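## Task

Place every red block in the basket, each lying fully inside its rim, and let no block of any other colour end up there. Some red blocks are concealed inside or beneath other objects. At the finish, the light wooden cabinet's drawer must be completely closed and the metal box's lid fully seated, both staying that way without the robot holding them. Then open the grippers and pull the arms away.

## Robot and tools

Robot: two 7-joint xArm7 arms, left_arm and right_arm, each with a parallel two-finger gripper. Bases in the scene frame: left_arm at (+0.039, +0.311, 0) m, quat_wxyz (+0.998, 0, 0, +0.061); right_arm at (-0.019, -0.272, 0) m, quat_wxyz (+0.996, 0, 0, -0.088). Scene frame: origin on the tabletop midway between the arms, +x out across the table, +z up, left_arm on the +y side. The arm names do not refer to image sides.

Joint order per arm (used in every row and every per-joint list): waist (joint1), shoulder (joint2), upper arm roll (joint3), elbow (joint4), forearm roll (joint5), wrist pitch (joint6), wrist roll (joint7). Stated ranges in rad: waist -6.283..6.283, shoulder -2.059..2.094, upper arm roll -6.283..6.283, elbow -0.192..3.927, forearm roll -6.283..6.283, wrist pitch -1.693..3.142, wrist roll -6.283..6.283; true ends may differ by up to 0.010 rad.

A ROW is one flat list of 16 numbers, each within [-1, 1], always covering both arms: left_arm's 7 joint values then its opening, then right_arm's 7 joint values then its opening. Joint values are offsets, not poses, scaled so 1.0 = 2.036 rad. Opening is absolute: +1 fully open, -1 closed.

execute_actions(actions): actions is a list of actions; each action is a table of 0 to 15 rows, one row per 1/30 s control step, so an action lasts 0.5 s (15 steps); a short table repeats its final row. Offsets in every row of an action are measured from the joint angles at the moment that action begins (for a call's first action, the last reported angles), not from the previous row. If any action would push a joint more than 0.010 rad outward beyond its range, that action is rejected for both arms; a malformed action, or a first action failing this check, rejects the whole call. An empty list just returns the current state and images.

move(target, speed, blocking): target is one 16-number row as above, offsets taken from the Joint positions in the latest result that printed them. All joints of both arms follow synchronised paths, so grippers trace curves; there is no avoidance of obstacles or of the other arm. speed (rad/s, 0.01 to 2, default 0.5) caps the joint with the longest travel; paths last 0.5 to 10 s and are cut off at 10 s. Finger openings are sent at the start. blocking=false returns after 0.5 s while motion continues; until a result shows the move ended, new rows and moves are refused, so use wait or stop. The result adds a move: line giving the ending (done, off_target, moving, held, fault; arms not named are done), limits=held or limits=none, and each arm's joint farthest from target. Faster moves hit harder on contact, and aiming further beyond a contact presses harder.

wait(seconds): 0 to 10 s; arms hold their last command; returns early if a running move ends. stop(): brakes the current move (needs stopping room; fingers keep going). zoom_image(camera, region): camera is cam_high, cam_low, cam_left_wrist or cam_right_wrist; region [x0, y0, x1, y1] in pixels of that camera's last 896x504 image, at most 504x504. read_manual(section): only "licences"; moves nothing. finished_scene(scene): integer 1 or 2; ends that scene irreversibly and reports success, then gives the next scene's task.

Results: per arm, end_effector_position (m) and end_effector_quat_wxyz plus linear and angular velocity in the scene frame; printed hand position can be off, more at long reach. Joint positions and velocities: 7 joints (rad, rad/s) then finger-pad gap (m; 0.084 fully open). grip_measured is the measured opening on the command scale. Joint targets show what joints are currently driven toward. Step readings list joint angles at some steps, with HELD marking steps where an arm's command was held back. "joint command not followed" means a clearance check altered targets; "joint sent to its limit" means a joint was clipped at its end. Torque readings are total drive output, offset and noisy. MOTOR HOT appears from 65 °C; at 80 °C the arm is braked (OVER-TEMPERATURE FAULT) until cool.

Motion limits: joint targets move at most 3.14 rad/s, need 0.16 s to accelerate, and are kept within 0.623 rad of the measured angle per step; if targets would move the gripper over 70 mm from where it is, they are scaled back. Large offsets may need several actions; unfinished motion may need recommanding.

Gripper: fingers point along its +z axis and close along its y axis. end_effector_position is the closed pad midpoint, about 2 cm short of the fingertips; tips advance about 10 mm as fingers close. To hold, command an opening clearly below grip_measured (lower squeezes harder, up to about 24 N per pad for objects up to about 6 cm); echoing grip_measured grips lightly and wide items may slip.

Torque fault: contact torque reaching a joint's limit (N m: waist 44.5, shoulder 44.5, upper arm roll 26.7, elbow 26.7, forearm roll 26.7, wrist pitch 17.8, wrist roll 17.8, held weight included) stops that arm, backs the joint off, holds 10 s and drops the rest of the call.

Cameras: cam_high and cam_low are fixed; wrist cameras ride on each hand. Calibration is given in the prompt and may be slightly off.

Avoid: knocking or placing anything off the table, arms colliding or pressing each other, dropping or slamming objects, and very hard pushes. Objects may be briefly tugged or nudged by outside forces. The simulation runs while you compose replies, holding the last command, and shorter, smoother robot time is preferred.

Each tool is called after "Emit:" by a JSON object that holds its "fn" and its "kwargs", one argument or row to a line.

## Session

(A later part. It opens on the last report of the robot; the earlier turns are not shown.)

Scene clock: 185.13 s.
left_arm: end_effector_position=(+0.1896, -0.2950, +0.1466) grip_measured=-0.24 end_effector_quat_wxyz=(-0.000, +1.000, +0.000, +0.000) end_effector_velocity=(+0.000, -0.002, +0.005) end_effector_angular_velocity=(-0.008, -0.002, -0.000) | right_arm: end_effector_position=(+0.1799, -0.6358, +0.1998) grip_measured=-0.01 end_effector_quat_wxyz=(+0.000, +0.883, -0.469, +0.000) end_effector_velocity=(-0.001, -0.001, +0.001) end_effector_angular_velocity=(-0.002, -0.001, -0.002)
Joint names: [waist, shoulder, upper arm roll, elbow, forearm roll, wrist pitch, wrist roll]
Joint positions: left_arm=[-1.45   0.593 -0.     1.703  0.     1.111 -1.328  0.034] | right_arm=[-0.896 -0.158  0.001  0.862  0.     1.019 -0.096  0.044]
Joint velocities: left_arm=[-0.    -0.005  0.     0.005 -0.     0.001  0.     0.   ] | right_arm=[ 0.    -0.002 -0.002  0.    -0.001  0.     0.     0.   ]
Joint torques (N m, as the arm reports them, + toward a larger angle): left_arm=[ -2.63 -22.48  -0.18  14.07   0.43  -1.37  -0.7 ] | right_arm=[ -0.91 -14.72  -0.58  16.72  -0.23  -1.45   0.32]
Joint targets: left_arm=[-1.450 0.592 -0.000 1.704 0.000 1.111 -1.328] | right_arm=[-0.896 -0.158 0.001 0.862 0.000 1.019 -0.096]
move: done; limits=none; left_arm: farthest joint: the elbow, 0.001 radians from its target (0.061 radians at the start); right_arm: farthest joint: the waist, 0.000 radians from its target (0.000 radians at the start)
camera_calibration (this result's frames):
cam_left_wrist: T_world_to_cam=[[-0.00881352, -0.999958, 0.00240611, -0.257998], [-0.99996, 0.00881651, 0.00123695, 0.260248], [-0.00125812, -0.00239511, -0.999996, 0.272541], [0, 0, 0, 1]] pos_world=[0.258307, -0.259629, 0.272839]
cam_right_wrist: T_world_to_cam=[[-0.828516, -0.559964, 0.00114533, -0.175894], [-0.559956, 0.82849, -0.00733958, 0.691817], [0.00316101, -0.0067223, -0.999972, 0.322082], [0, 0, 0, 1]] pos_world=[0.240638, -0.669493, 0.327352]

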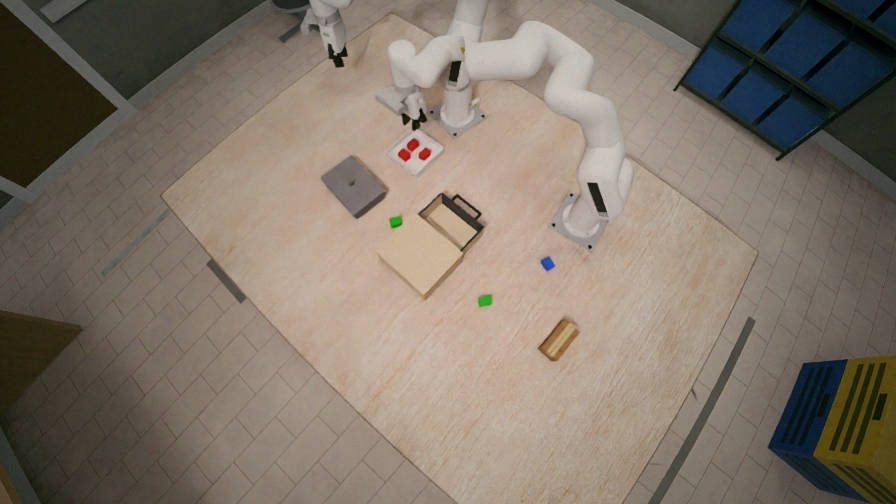

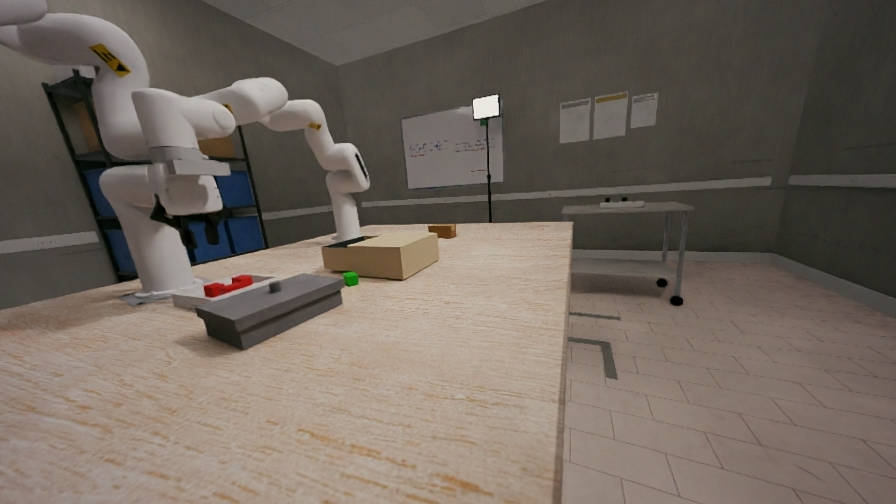

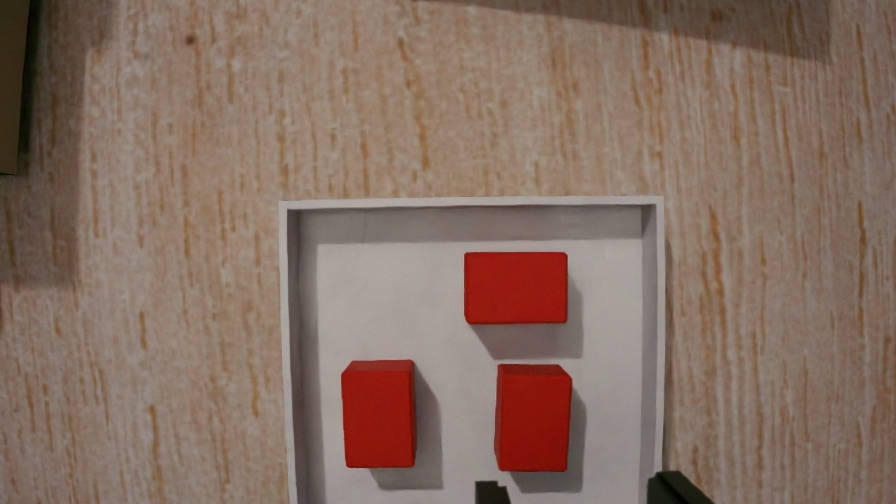

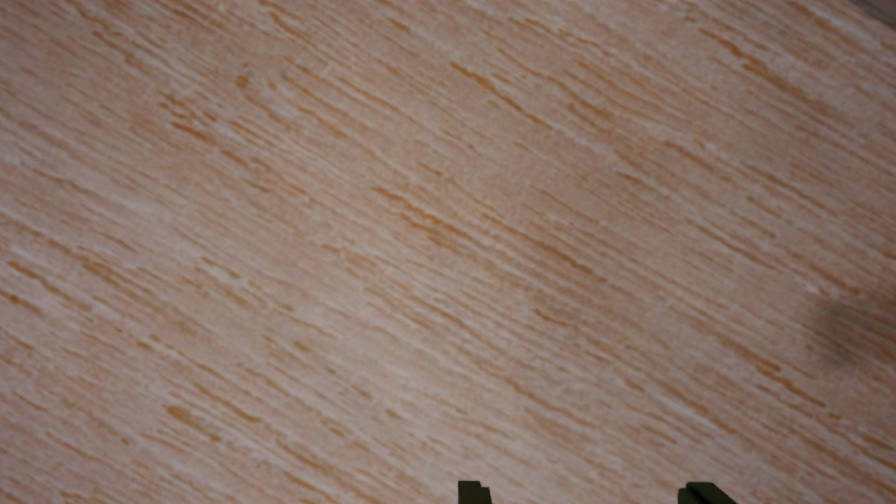

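Emit:
{"fn": "move", "kwargs": {
  "target": [0.2068,-0.4116,0,-0.5314,0,-0.1203,0.9877,-0.5,0,0,0,0,0,0,0,0],
  "speed": 0.8
}}

Emit:
{"fn": "move", "kwargs": {
  "target": [0,0.0894,0,-0.0417,0,-0.1311,0,-0.5,0,0,0,0,0,0,0,0],
  "speed": 0.15
}}

Emit:
{"fn": "move", "kwargs": {
  "target": [0.0943,0.109,0,0.137,0,0.0277,0.0943,-0.7,0,0,0,0,0,0,0,0],
  "speed": 0.1
}}

Emit:
{"fn": "move", "kwargs": {
  "target": [0.0042,0.0062,0,0.0085,0,0.002,0.0042,-0.7,0,0,0,0,0,0,0,0],
  "speed": 0.02
}}

Scene clock: 192.70 s.
left_arm: end_effector_position=(+0.2657, +0.0218, +0.1500) grip_measured=-0.52 end_effector_quat_wxyz=(+0.000, -0.700, +0.714, -0.001) end_effector_velocity=(-0.000, +0.001, -0.001) end_effector_angular_velocity=(+0.002, +0.001, -0.002) | right_arm: end_effector_position=(+0.1799, -0.6358, +0.1998) grip_measured=-0.01 end_effector_quat_wxyz=(+0.000, +0.883, -0.469, +0.000) end_effector_velocity=(+0.000, -0.000, -0.000) end_effector_angular_velocity=(+0.000, +0.000, -0.000)
Joint names: [waist, shoulder, upper arm roll, elbow, forearm roll, wrist pitch, wrist roll]
Joint positions: left_arm=[-1.029 -0.245 -0.     0.622  0.     0.866  0.682  0.021] | right_arm=[-0.896 -0.158  0.001  0.862  0.     1.019 -0.096  0.044]
Joint velocities: left_arm=[ 0.001  0.     0.    -0.002  0.001  0.     0.002 -0.   ] | right_arm=[-0.     0.001 -0.     0.001  0.    -0.     0.     0.   ]
Joint torques (N m, as the arm reports them, + toward a larger angle): left_arm=[-2.65 -9.43  0.16 13.16  0.12 -1.53 -0.6 ] | right_arm=[ -1.01 -14.84  -0.37  16.52  -0.07  -1.47   0.45]
Joint targets: left_arm=[-1.029 -0.245 -0.000 0.622 0.000 0.866 0.683] | right_arm=[-0.896 -0.158 0.001 0.862 0.000 1.019 -0.096]
move: done; limits=none; left_arm: farthest joint: the elbow, 0.001 radians from its target (1.083 radians at the start); right_arm: farthest joint: the waist, 0.000 radians from its target (0.000 radians at the start)
camera_calibration (this result's frames):
cam_left_wrist: T_world_to_cam=[[-0.999615, 0.0277155, 0.00162841, 0.300404], [0.0277167, 0.999616, 0.000762361, 0.0390074], [-0.00160665, 0.000807201, -0.999998, 0.27681], [0, 0, 0, 1]] pos_world=[0.299652, -0.0475417, 0.276291]
cam_right_wrist: T_world_to_cam=[[-0.828516, -0.559964, 0.00114531, -0.175894], [-0.559956, 0.82849, -0.0073398, 0.691817], [0.00316114, -0.00672247, -0.999972, 0.322082], [0, 0, 0, 1]] pos_world=[0.240638, -0.669493, 0.327352]

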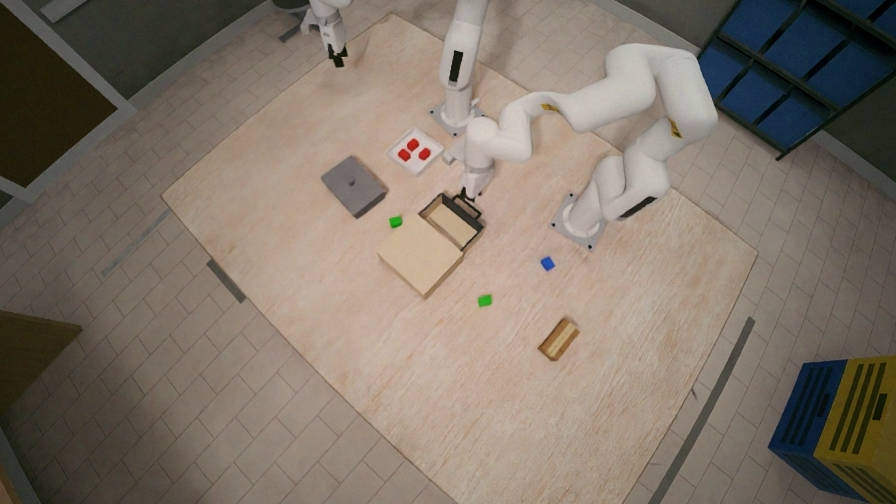

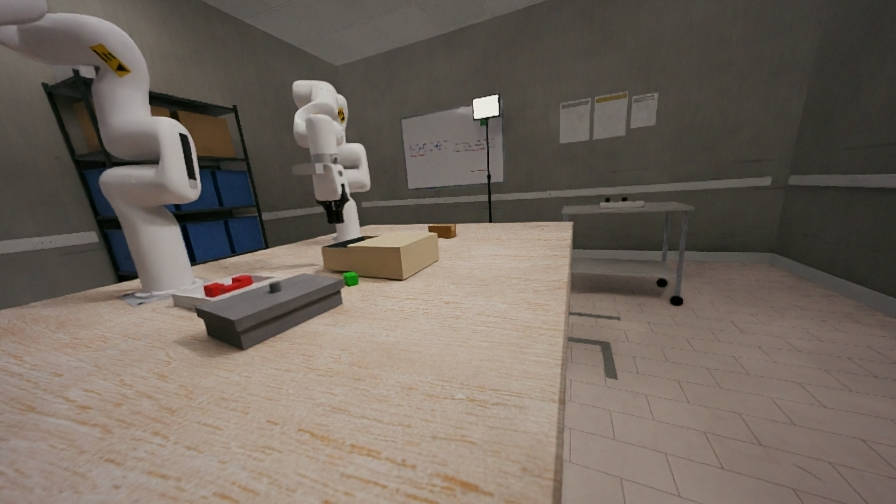

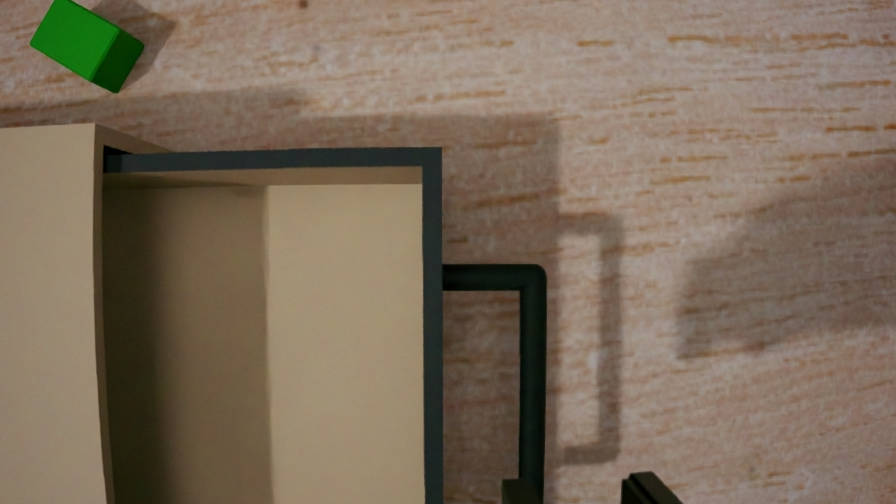

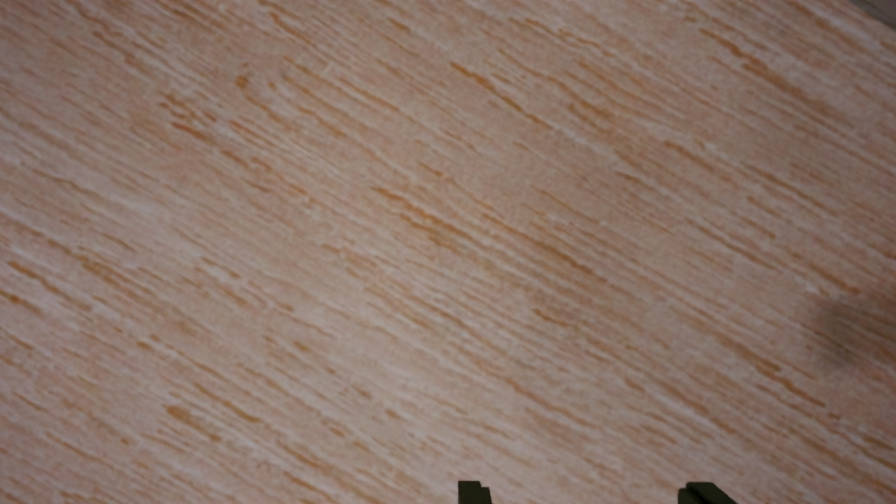

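Scene clock: 194.93 s.
left_arm: end_effector_position=(+0.2658, +0.0215, +0.0726) grip_measured=-0.52 end_effector_quat_wxyz=(+0.000, -0.700, +0.714, -0.001) end_effector_velocity=(-0.000, +0.000, -0.001) end_effector_angular_velocity=(+0.000, +0.002, +0.002) | right_arm: end_effector_position=(+0.1799, -0.6358, +0.1998) grip_measured=-0.01 end_effector_quat_wxyz=(+0.000, +0.883, -0.469, +0.000) end_effector_velocity=(+0.000, -0.001, +0.001) end_effector_angular_velocity=(-0.003, -0.001, +0.001)
Joint names: [waist, shoulder, upper arm roll, elbow, forearm roll, wrist pitch, wrist roll]
Joint positions: left_arm=[-1.029 -0.063 -0.     0.537  0.     0.599  0.682  0.021] | right_arm=[-0.896 -0.158  0.001  0.862  0.     1.019 -0.096  0.044]
Joint velocities: left_arm=[ 0.     0.001  0.    -0.002 -0.002 -0.002  0.    -0.   ] | right_arm=[-0.    -0.002  0.001  0.002 -0.    -0.    -0.    -0.   ]
Joint torques (N m, as the arm reports them, + toward a larger angle): left_arm=[ -2.4  -10.81   0.2   11.31   0.28  -1.53  -0.65] | right_arm=[ -0.86 -14.77  -0.54  16.74  -0.03  -1.58   0.37]
Joint targets: left_arm=[-1.029 -0.063 -0.000 0.537 0.000 0.599 0.682] | right_arm=[-0.896 -0.158 0.001 0.862 0.000 1.019 -0.096]
move: done; limits=none; left_arm: farthest joint: the waist, 0.000 radians from its target (0.000 radians at the start); right_arm: farthest joint: the waist, 0.000 radians from its target (0.000 radians at the start)
camera_calibration (this result's frames):
cam_left_wrist: T_world_to_cam=[[-0.999613, 0.0277791, 0.00151277, 0.300705], [0.0277798, 0.999614, 0.000480049, 0.0393123], [-0.00149885, 0.000521888, -0.999999, 0.199338], [0, 0, 0, 1]] pos_world=[0.299795, -0.0477545, 0.198864]
cam_right_wrist: T_world_to_cam=[[-0.828516, -0.559964, 0.00114542, -0.175894], [-0.559956, 0.82849, -0.00733998, 0.691817], [0.00316116, -0.00672268, -0.999972, 0.322082], [0, 0, 0, 1]] pos_world=[0.240638, -0.669493, 0.327352]

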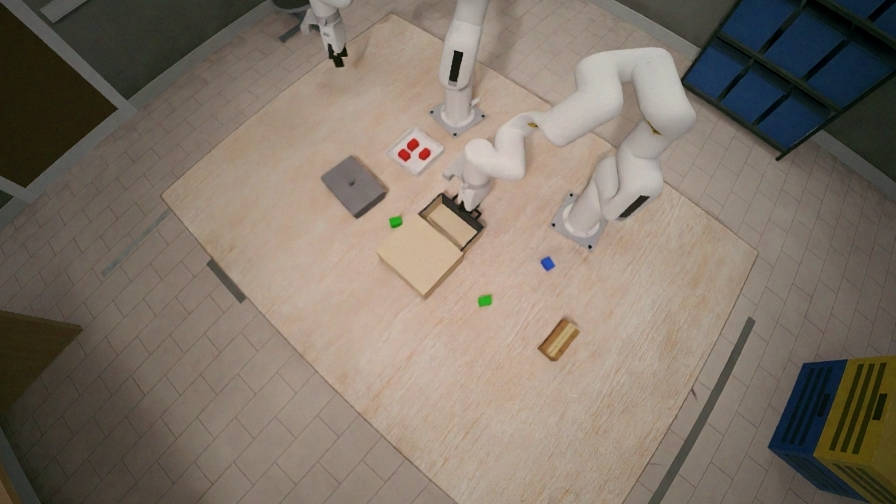

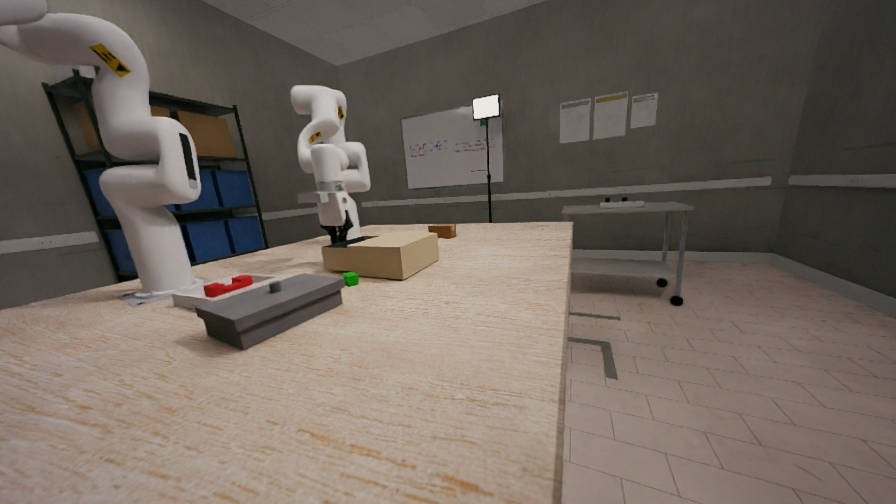

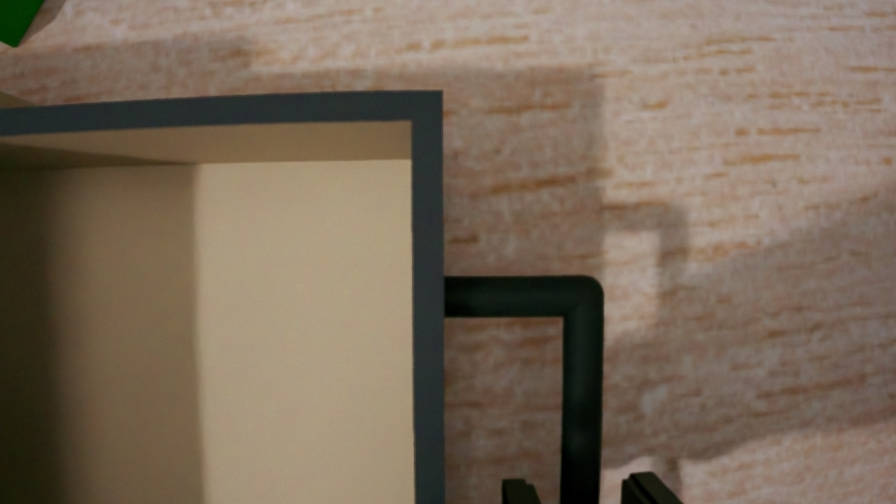

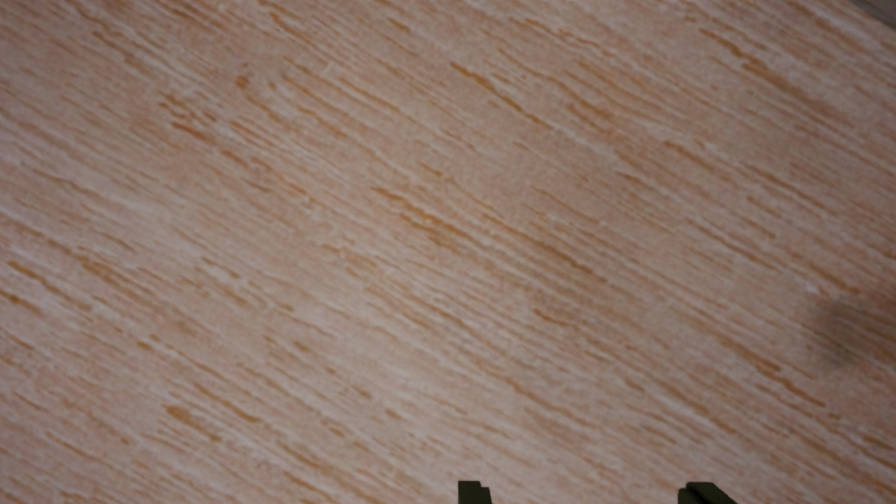

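Scene clock: 198.10 s.
left_arm: end_effector_position=(+0.3754, +0.0190, +0.0731) grip_measured=-0.72 end_effector_quat_wxyz=(+0.000, -0.700, +0.714, -0.001) end_effector_velocity=(+0.001, +0.002, -0.001) end_effector_angular_velocity=(+0.003, +0.003, +0.002) | right_arm: end_effector_position=(+0.1799, -0.6358, +0.1998) grip_measured=-0.01 end_effector_quat_wxyz=(+0.000, +0.883, -0.469, +0.000) end_effector_velocity=(+0.000, +0.000, -0.000) end_effector_angular_velocity=(+0.000, -0.000, +0.001)
Joint names: [waist, shoulder, upper arm roll, elbow, forearm roll, wrist pitch, wrist roll]
Joint positions: left_arm=[-0.837  0.158 -0.     0.816  0.     0.656  0.874  0.012] | right_arm=[-0.896 -0.158  0.001  0.862  0.     1.019 -0.096  0.044]
Joint velocities: left_arm=[ 0.003  0.003  0.002  0.001  0.     0.002  0.002 -0.   ] | right_arm=[-0. -0.  0. -0.  0. -0. -0. -0.]
Joint torques (N m, as the arm reports them, + toward a larger angle): left_arm=[ -1.52 -14.51   0.89  11.91   0.26  -1.54  -0.65] | right_arm=[ -1.01 -14.87  -0.44  16.53  -0.01  -1.51   0.43]
Joint targets: left_arm=[-0.837 0.159 -0.000 0.816 0.000 0.656 0.874] | right_arm=[-0.896 -0.158 0.001 0.862 0.000 1.019 -0.096]
move: done; limits=none; left_arm: farthest joint: the shoulder, 0.001 radians from its target (0.222 radians at the start); right_arm: farthest joint: the waist, 0.000 radians from its target (0.000 radians at the start)
camera_calibration (this result's frames):
cam_left_wrist: T_world_to_cam=[[-0.999607, 0.028023, 0.00059016, 0.410382], [0.028023, 0.999607, -0.0000282635, 0.0387398], [-0.00059072, -0.0000117144, -1, 0.199744], [0, 0, 0, 1]] pos_world=[0.409253, -0.0502223, 0.199503]
cam_right_wrist: T_world_to_cam=[[-0.828516, -0.559964, 0.00114534, -0.175894], [-0.559956, 0.82849, -0.0073398, 0.691817], [0.00316112, -0.00672249, -0.999972, 0.322082], [0, 0, 0, 1]] pos_world=[0.240638, -0.669493, 0.327352]

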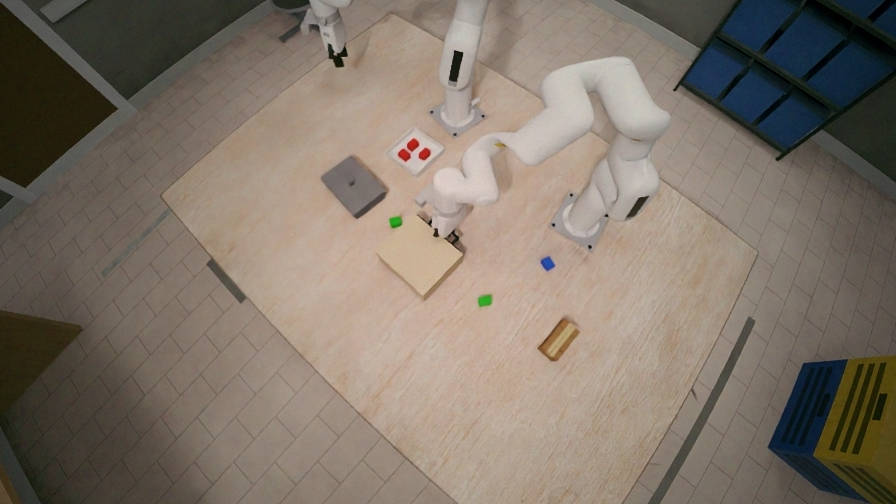

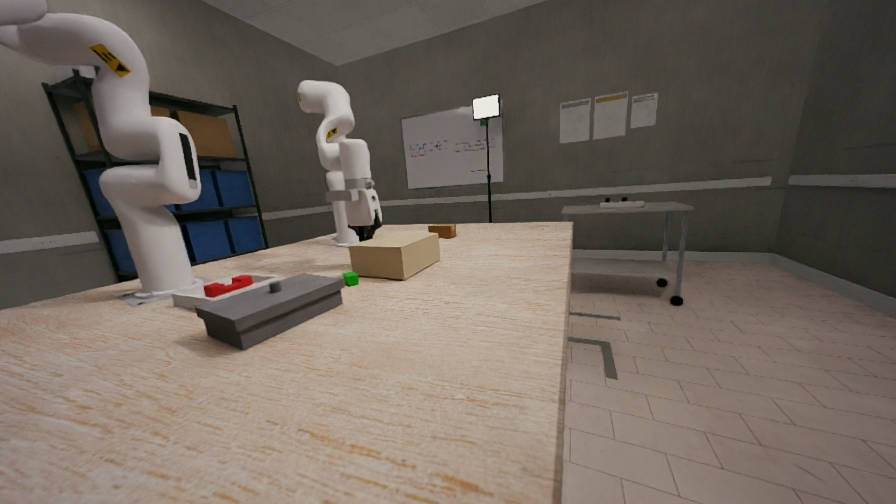

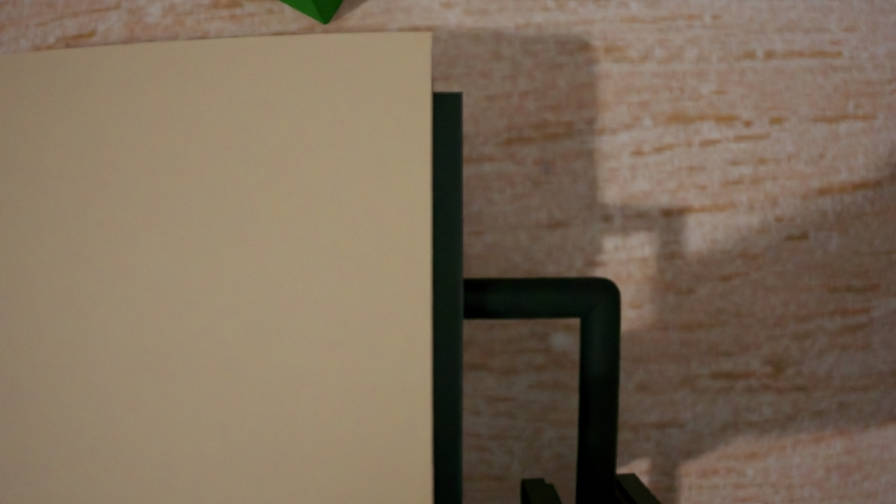

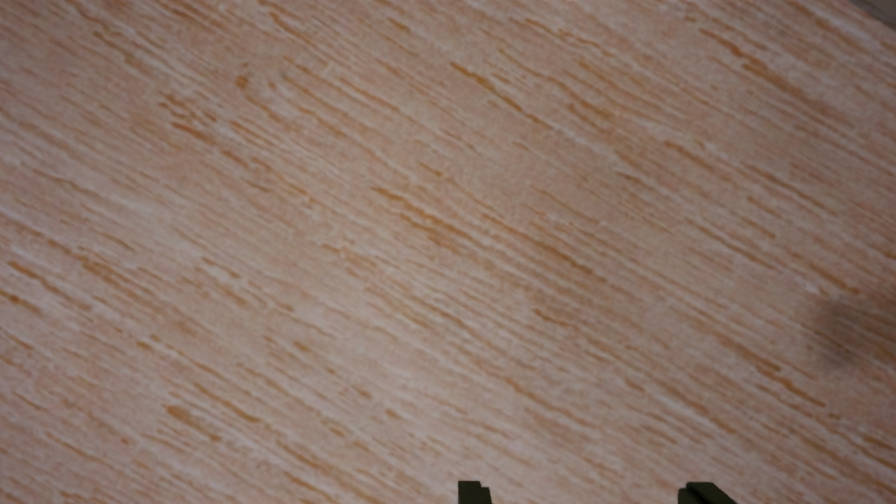

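Scene clock: 199.23 s.
left_arm: end_effector_position=(+0.3814, +0.0188, +0.0732) grip_measured=-0.72 end_effector_quat_wxyz=(+0.000, -0.700, +0.714, -0.001) end_effector_velocity=(+0.000, +0.000, -0.000) end_effector_angular_velocity=(+0.001, +0.001, +0.000) | right_arm: end_effector_position=(+0.1799, -0.6358, +0.1998) grip_measured=-0.01 end_effector_quat_wxyz=(+0.000, +0.883, -0.469, +0.000) end_effector_velocity=(-0.000, +0.000, -0.001) end_effector_angular_velocity=(+0.001, +0.001, -0.001)
Joint names: [waist, shoulder, upper arm roll, elbow, forearm roll, wrist pitch, wrist roll]
Joint positions: left_arm=[-0.829  0.171 -0.     0.833  0.     0.66   0.883  0.012] | right_arm=[-0.896 -0.158  0.001  0.862  0.     1.019 -0.096  0.044]
Joint velocities: left_arm=[ 0.001  0.001 -0.     0.001 -0.001  0.001  0.001  0.   ] | right_arm=[-0.     0.    -0.    -0.001 -0.     0.     0.001  0.   ]
Joint torques (N m, as the arm reports them, + toward a larger angle): left_arm=[ -1.53 -14.65   0.97  12.31   0.34  -1.66  -0.71] | right_arm=[ -0.8  -14.73  -0.34  16.48  -0.22  -1.54   0.36]
Joint targets: left_arm=[-0.829 0.171 -0.000 0.833 0.000 0.660 0.883] | right_arm=[-0.896 -0.158 0.001 0.862 0.000 1.019 -0.096]
move: done; limits=none; left_arm: farthest joint: the waist, 0.001 radians from its target (0.009 radians at the start); right_arm: farthest joint: the waist, 0.000 radians from its target (0.000 radians at the start)
camera_calibration (this result's frames):
cam_left_wrist: T_world_to_cam=[[-0.999604, 0.0281503, 0.000262846, 0.41635], [0.0281502, 0.999604, -0.000298954, 0.038741], [-0.000271157, -0.000291436, -1, 0.199653], [0, 0, 0, 1]] pos_world=[0.415148, -0.0503878, 0.199556]
cam_right_wrist: T_world_to_cam=[[-0.828516, -0.559964, 0.00114529, -0.175894], [-0.559956, 0.82849, -0.00733987, 0.691817], [0.0031612, -0.00672251, -0.999972, 0.322082], [0, 0, 0, 1]] pos_world=[0.240638, -0.669493, 0.327352]

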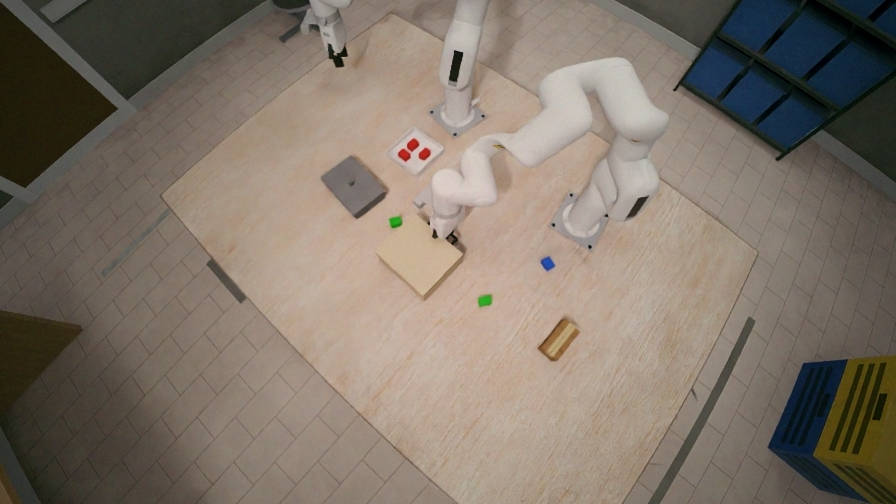

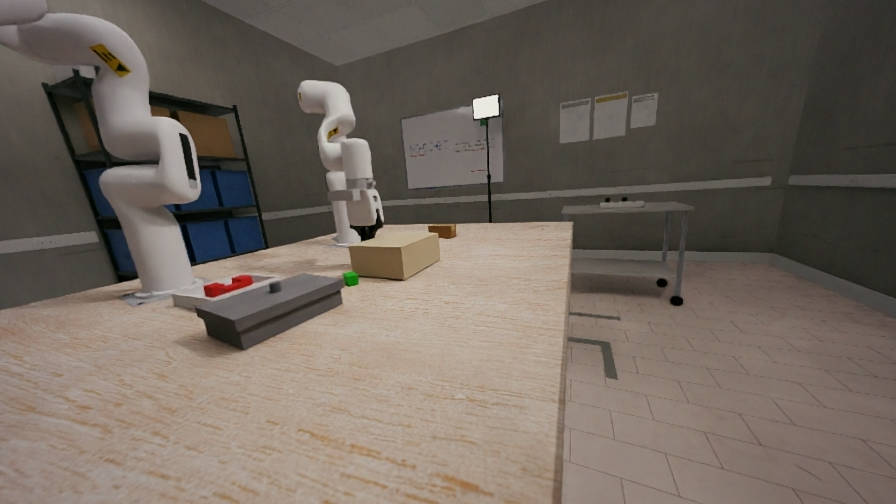

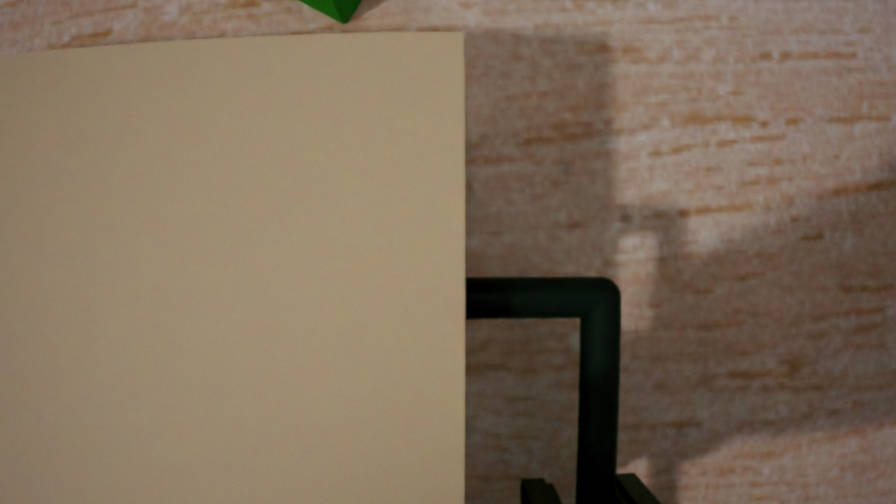

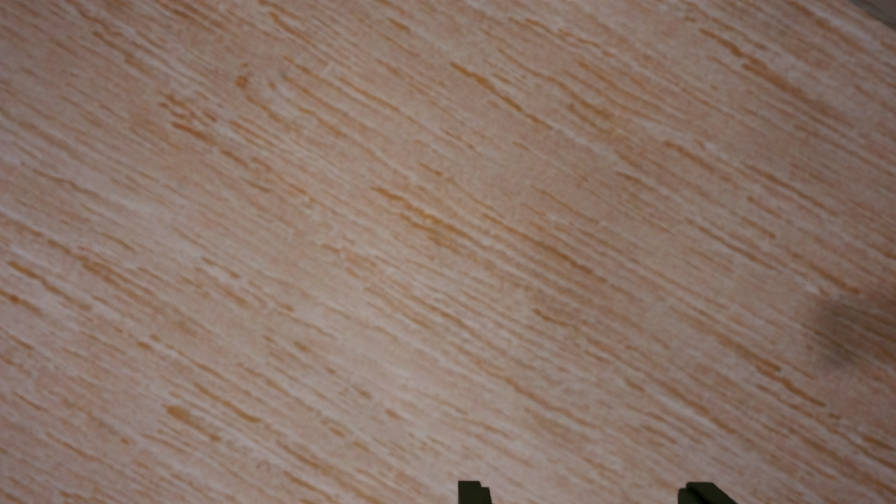

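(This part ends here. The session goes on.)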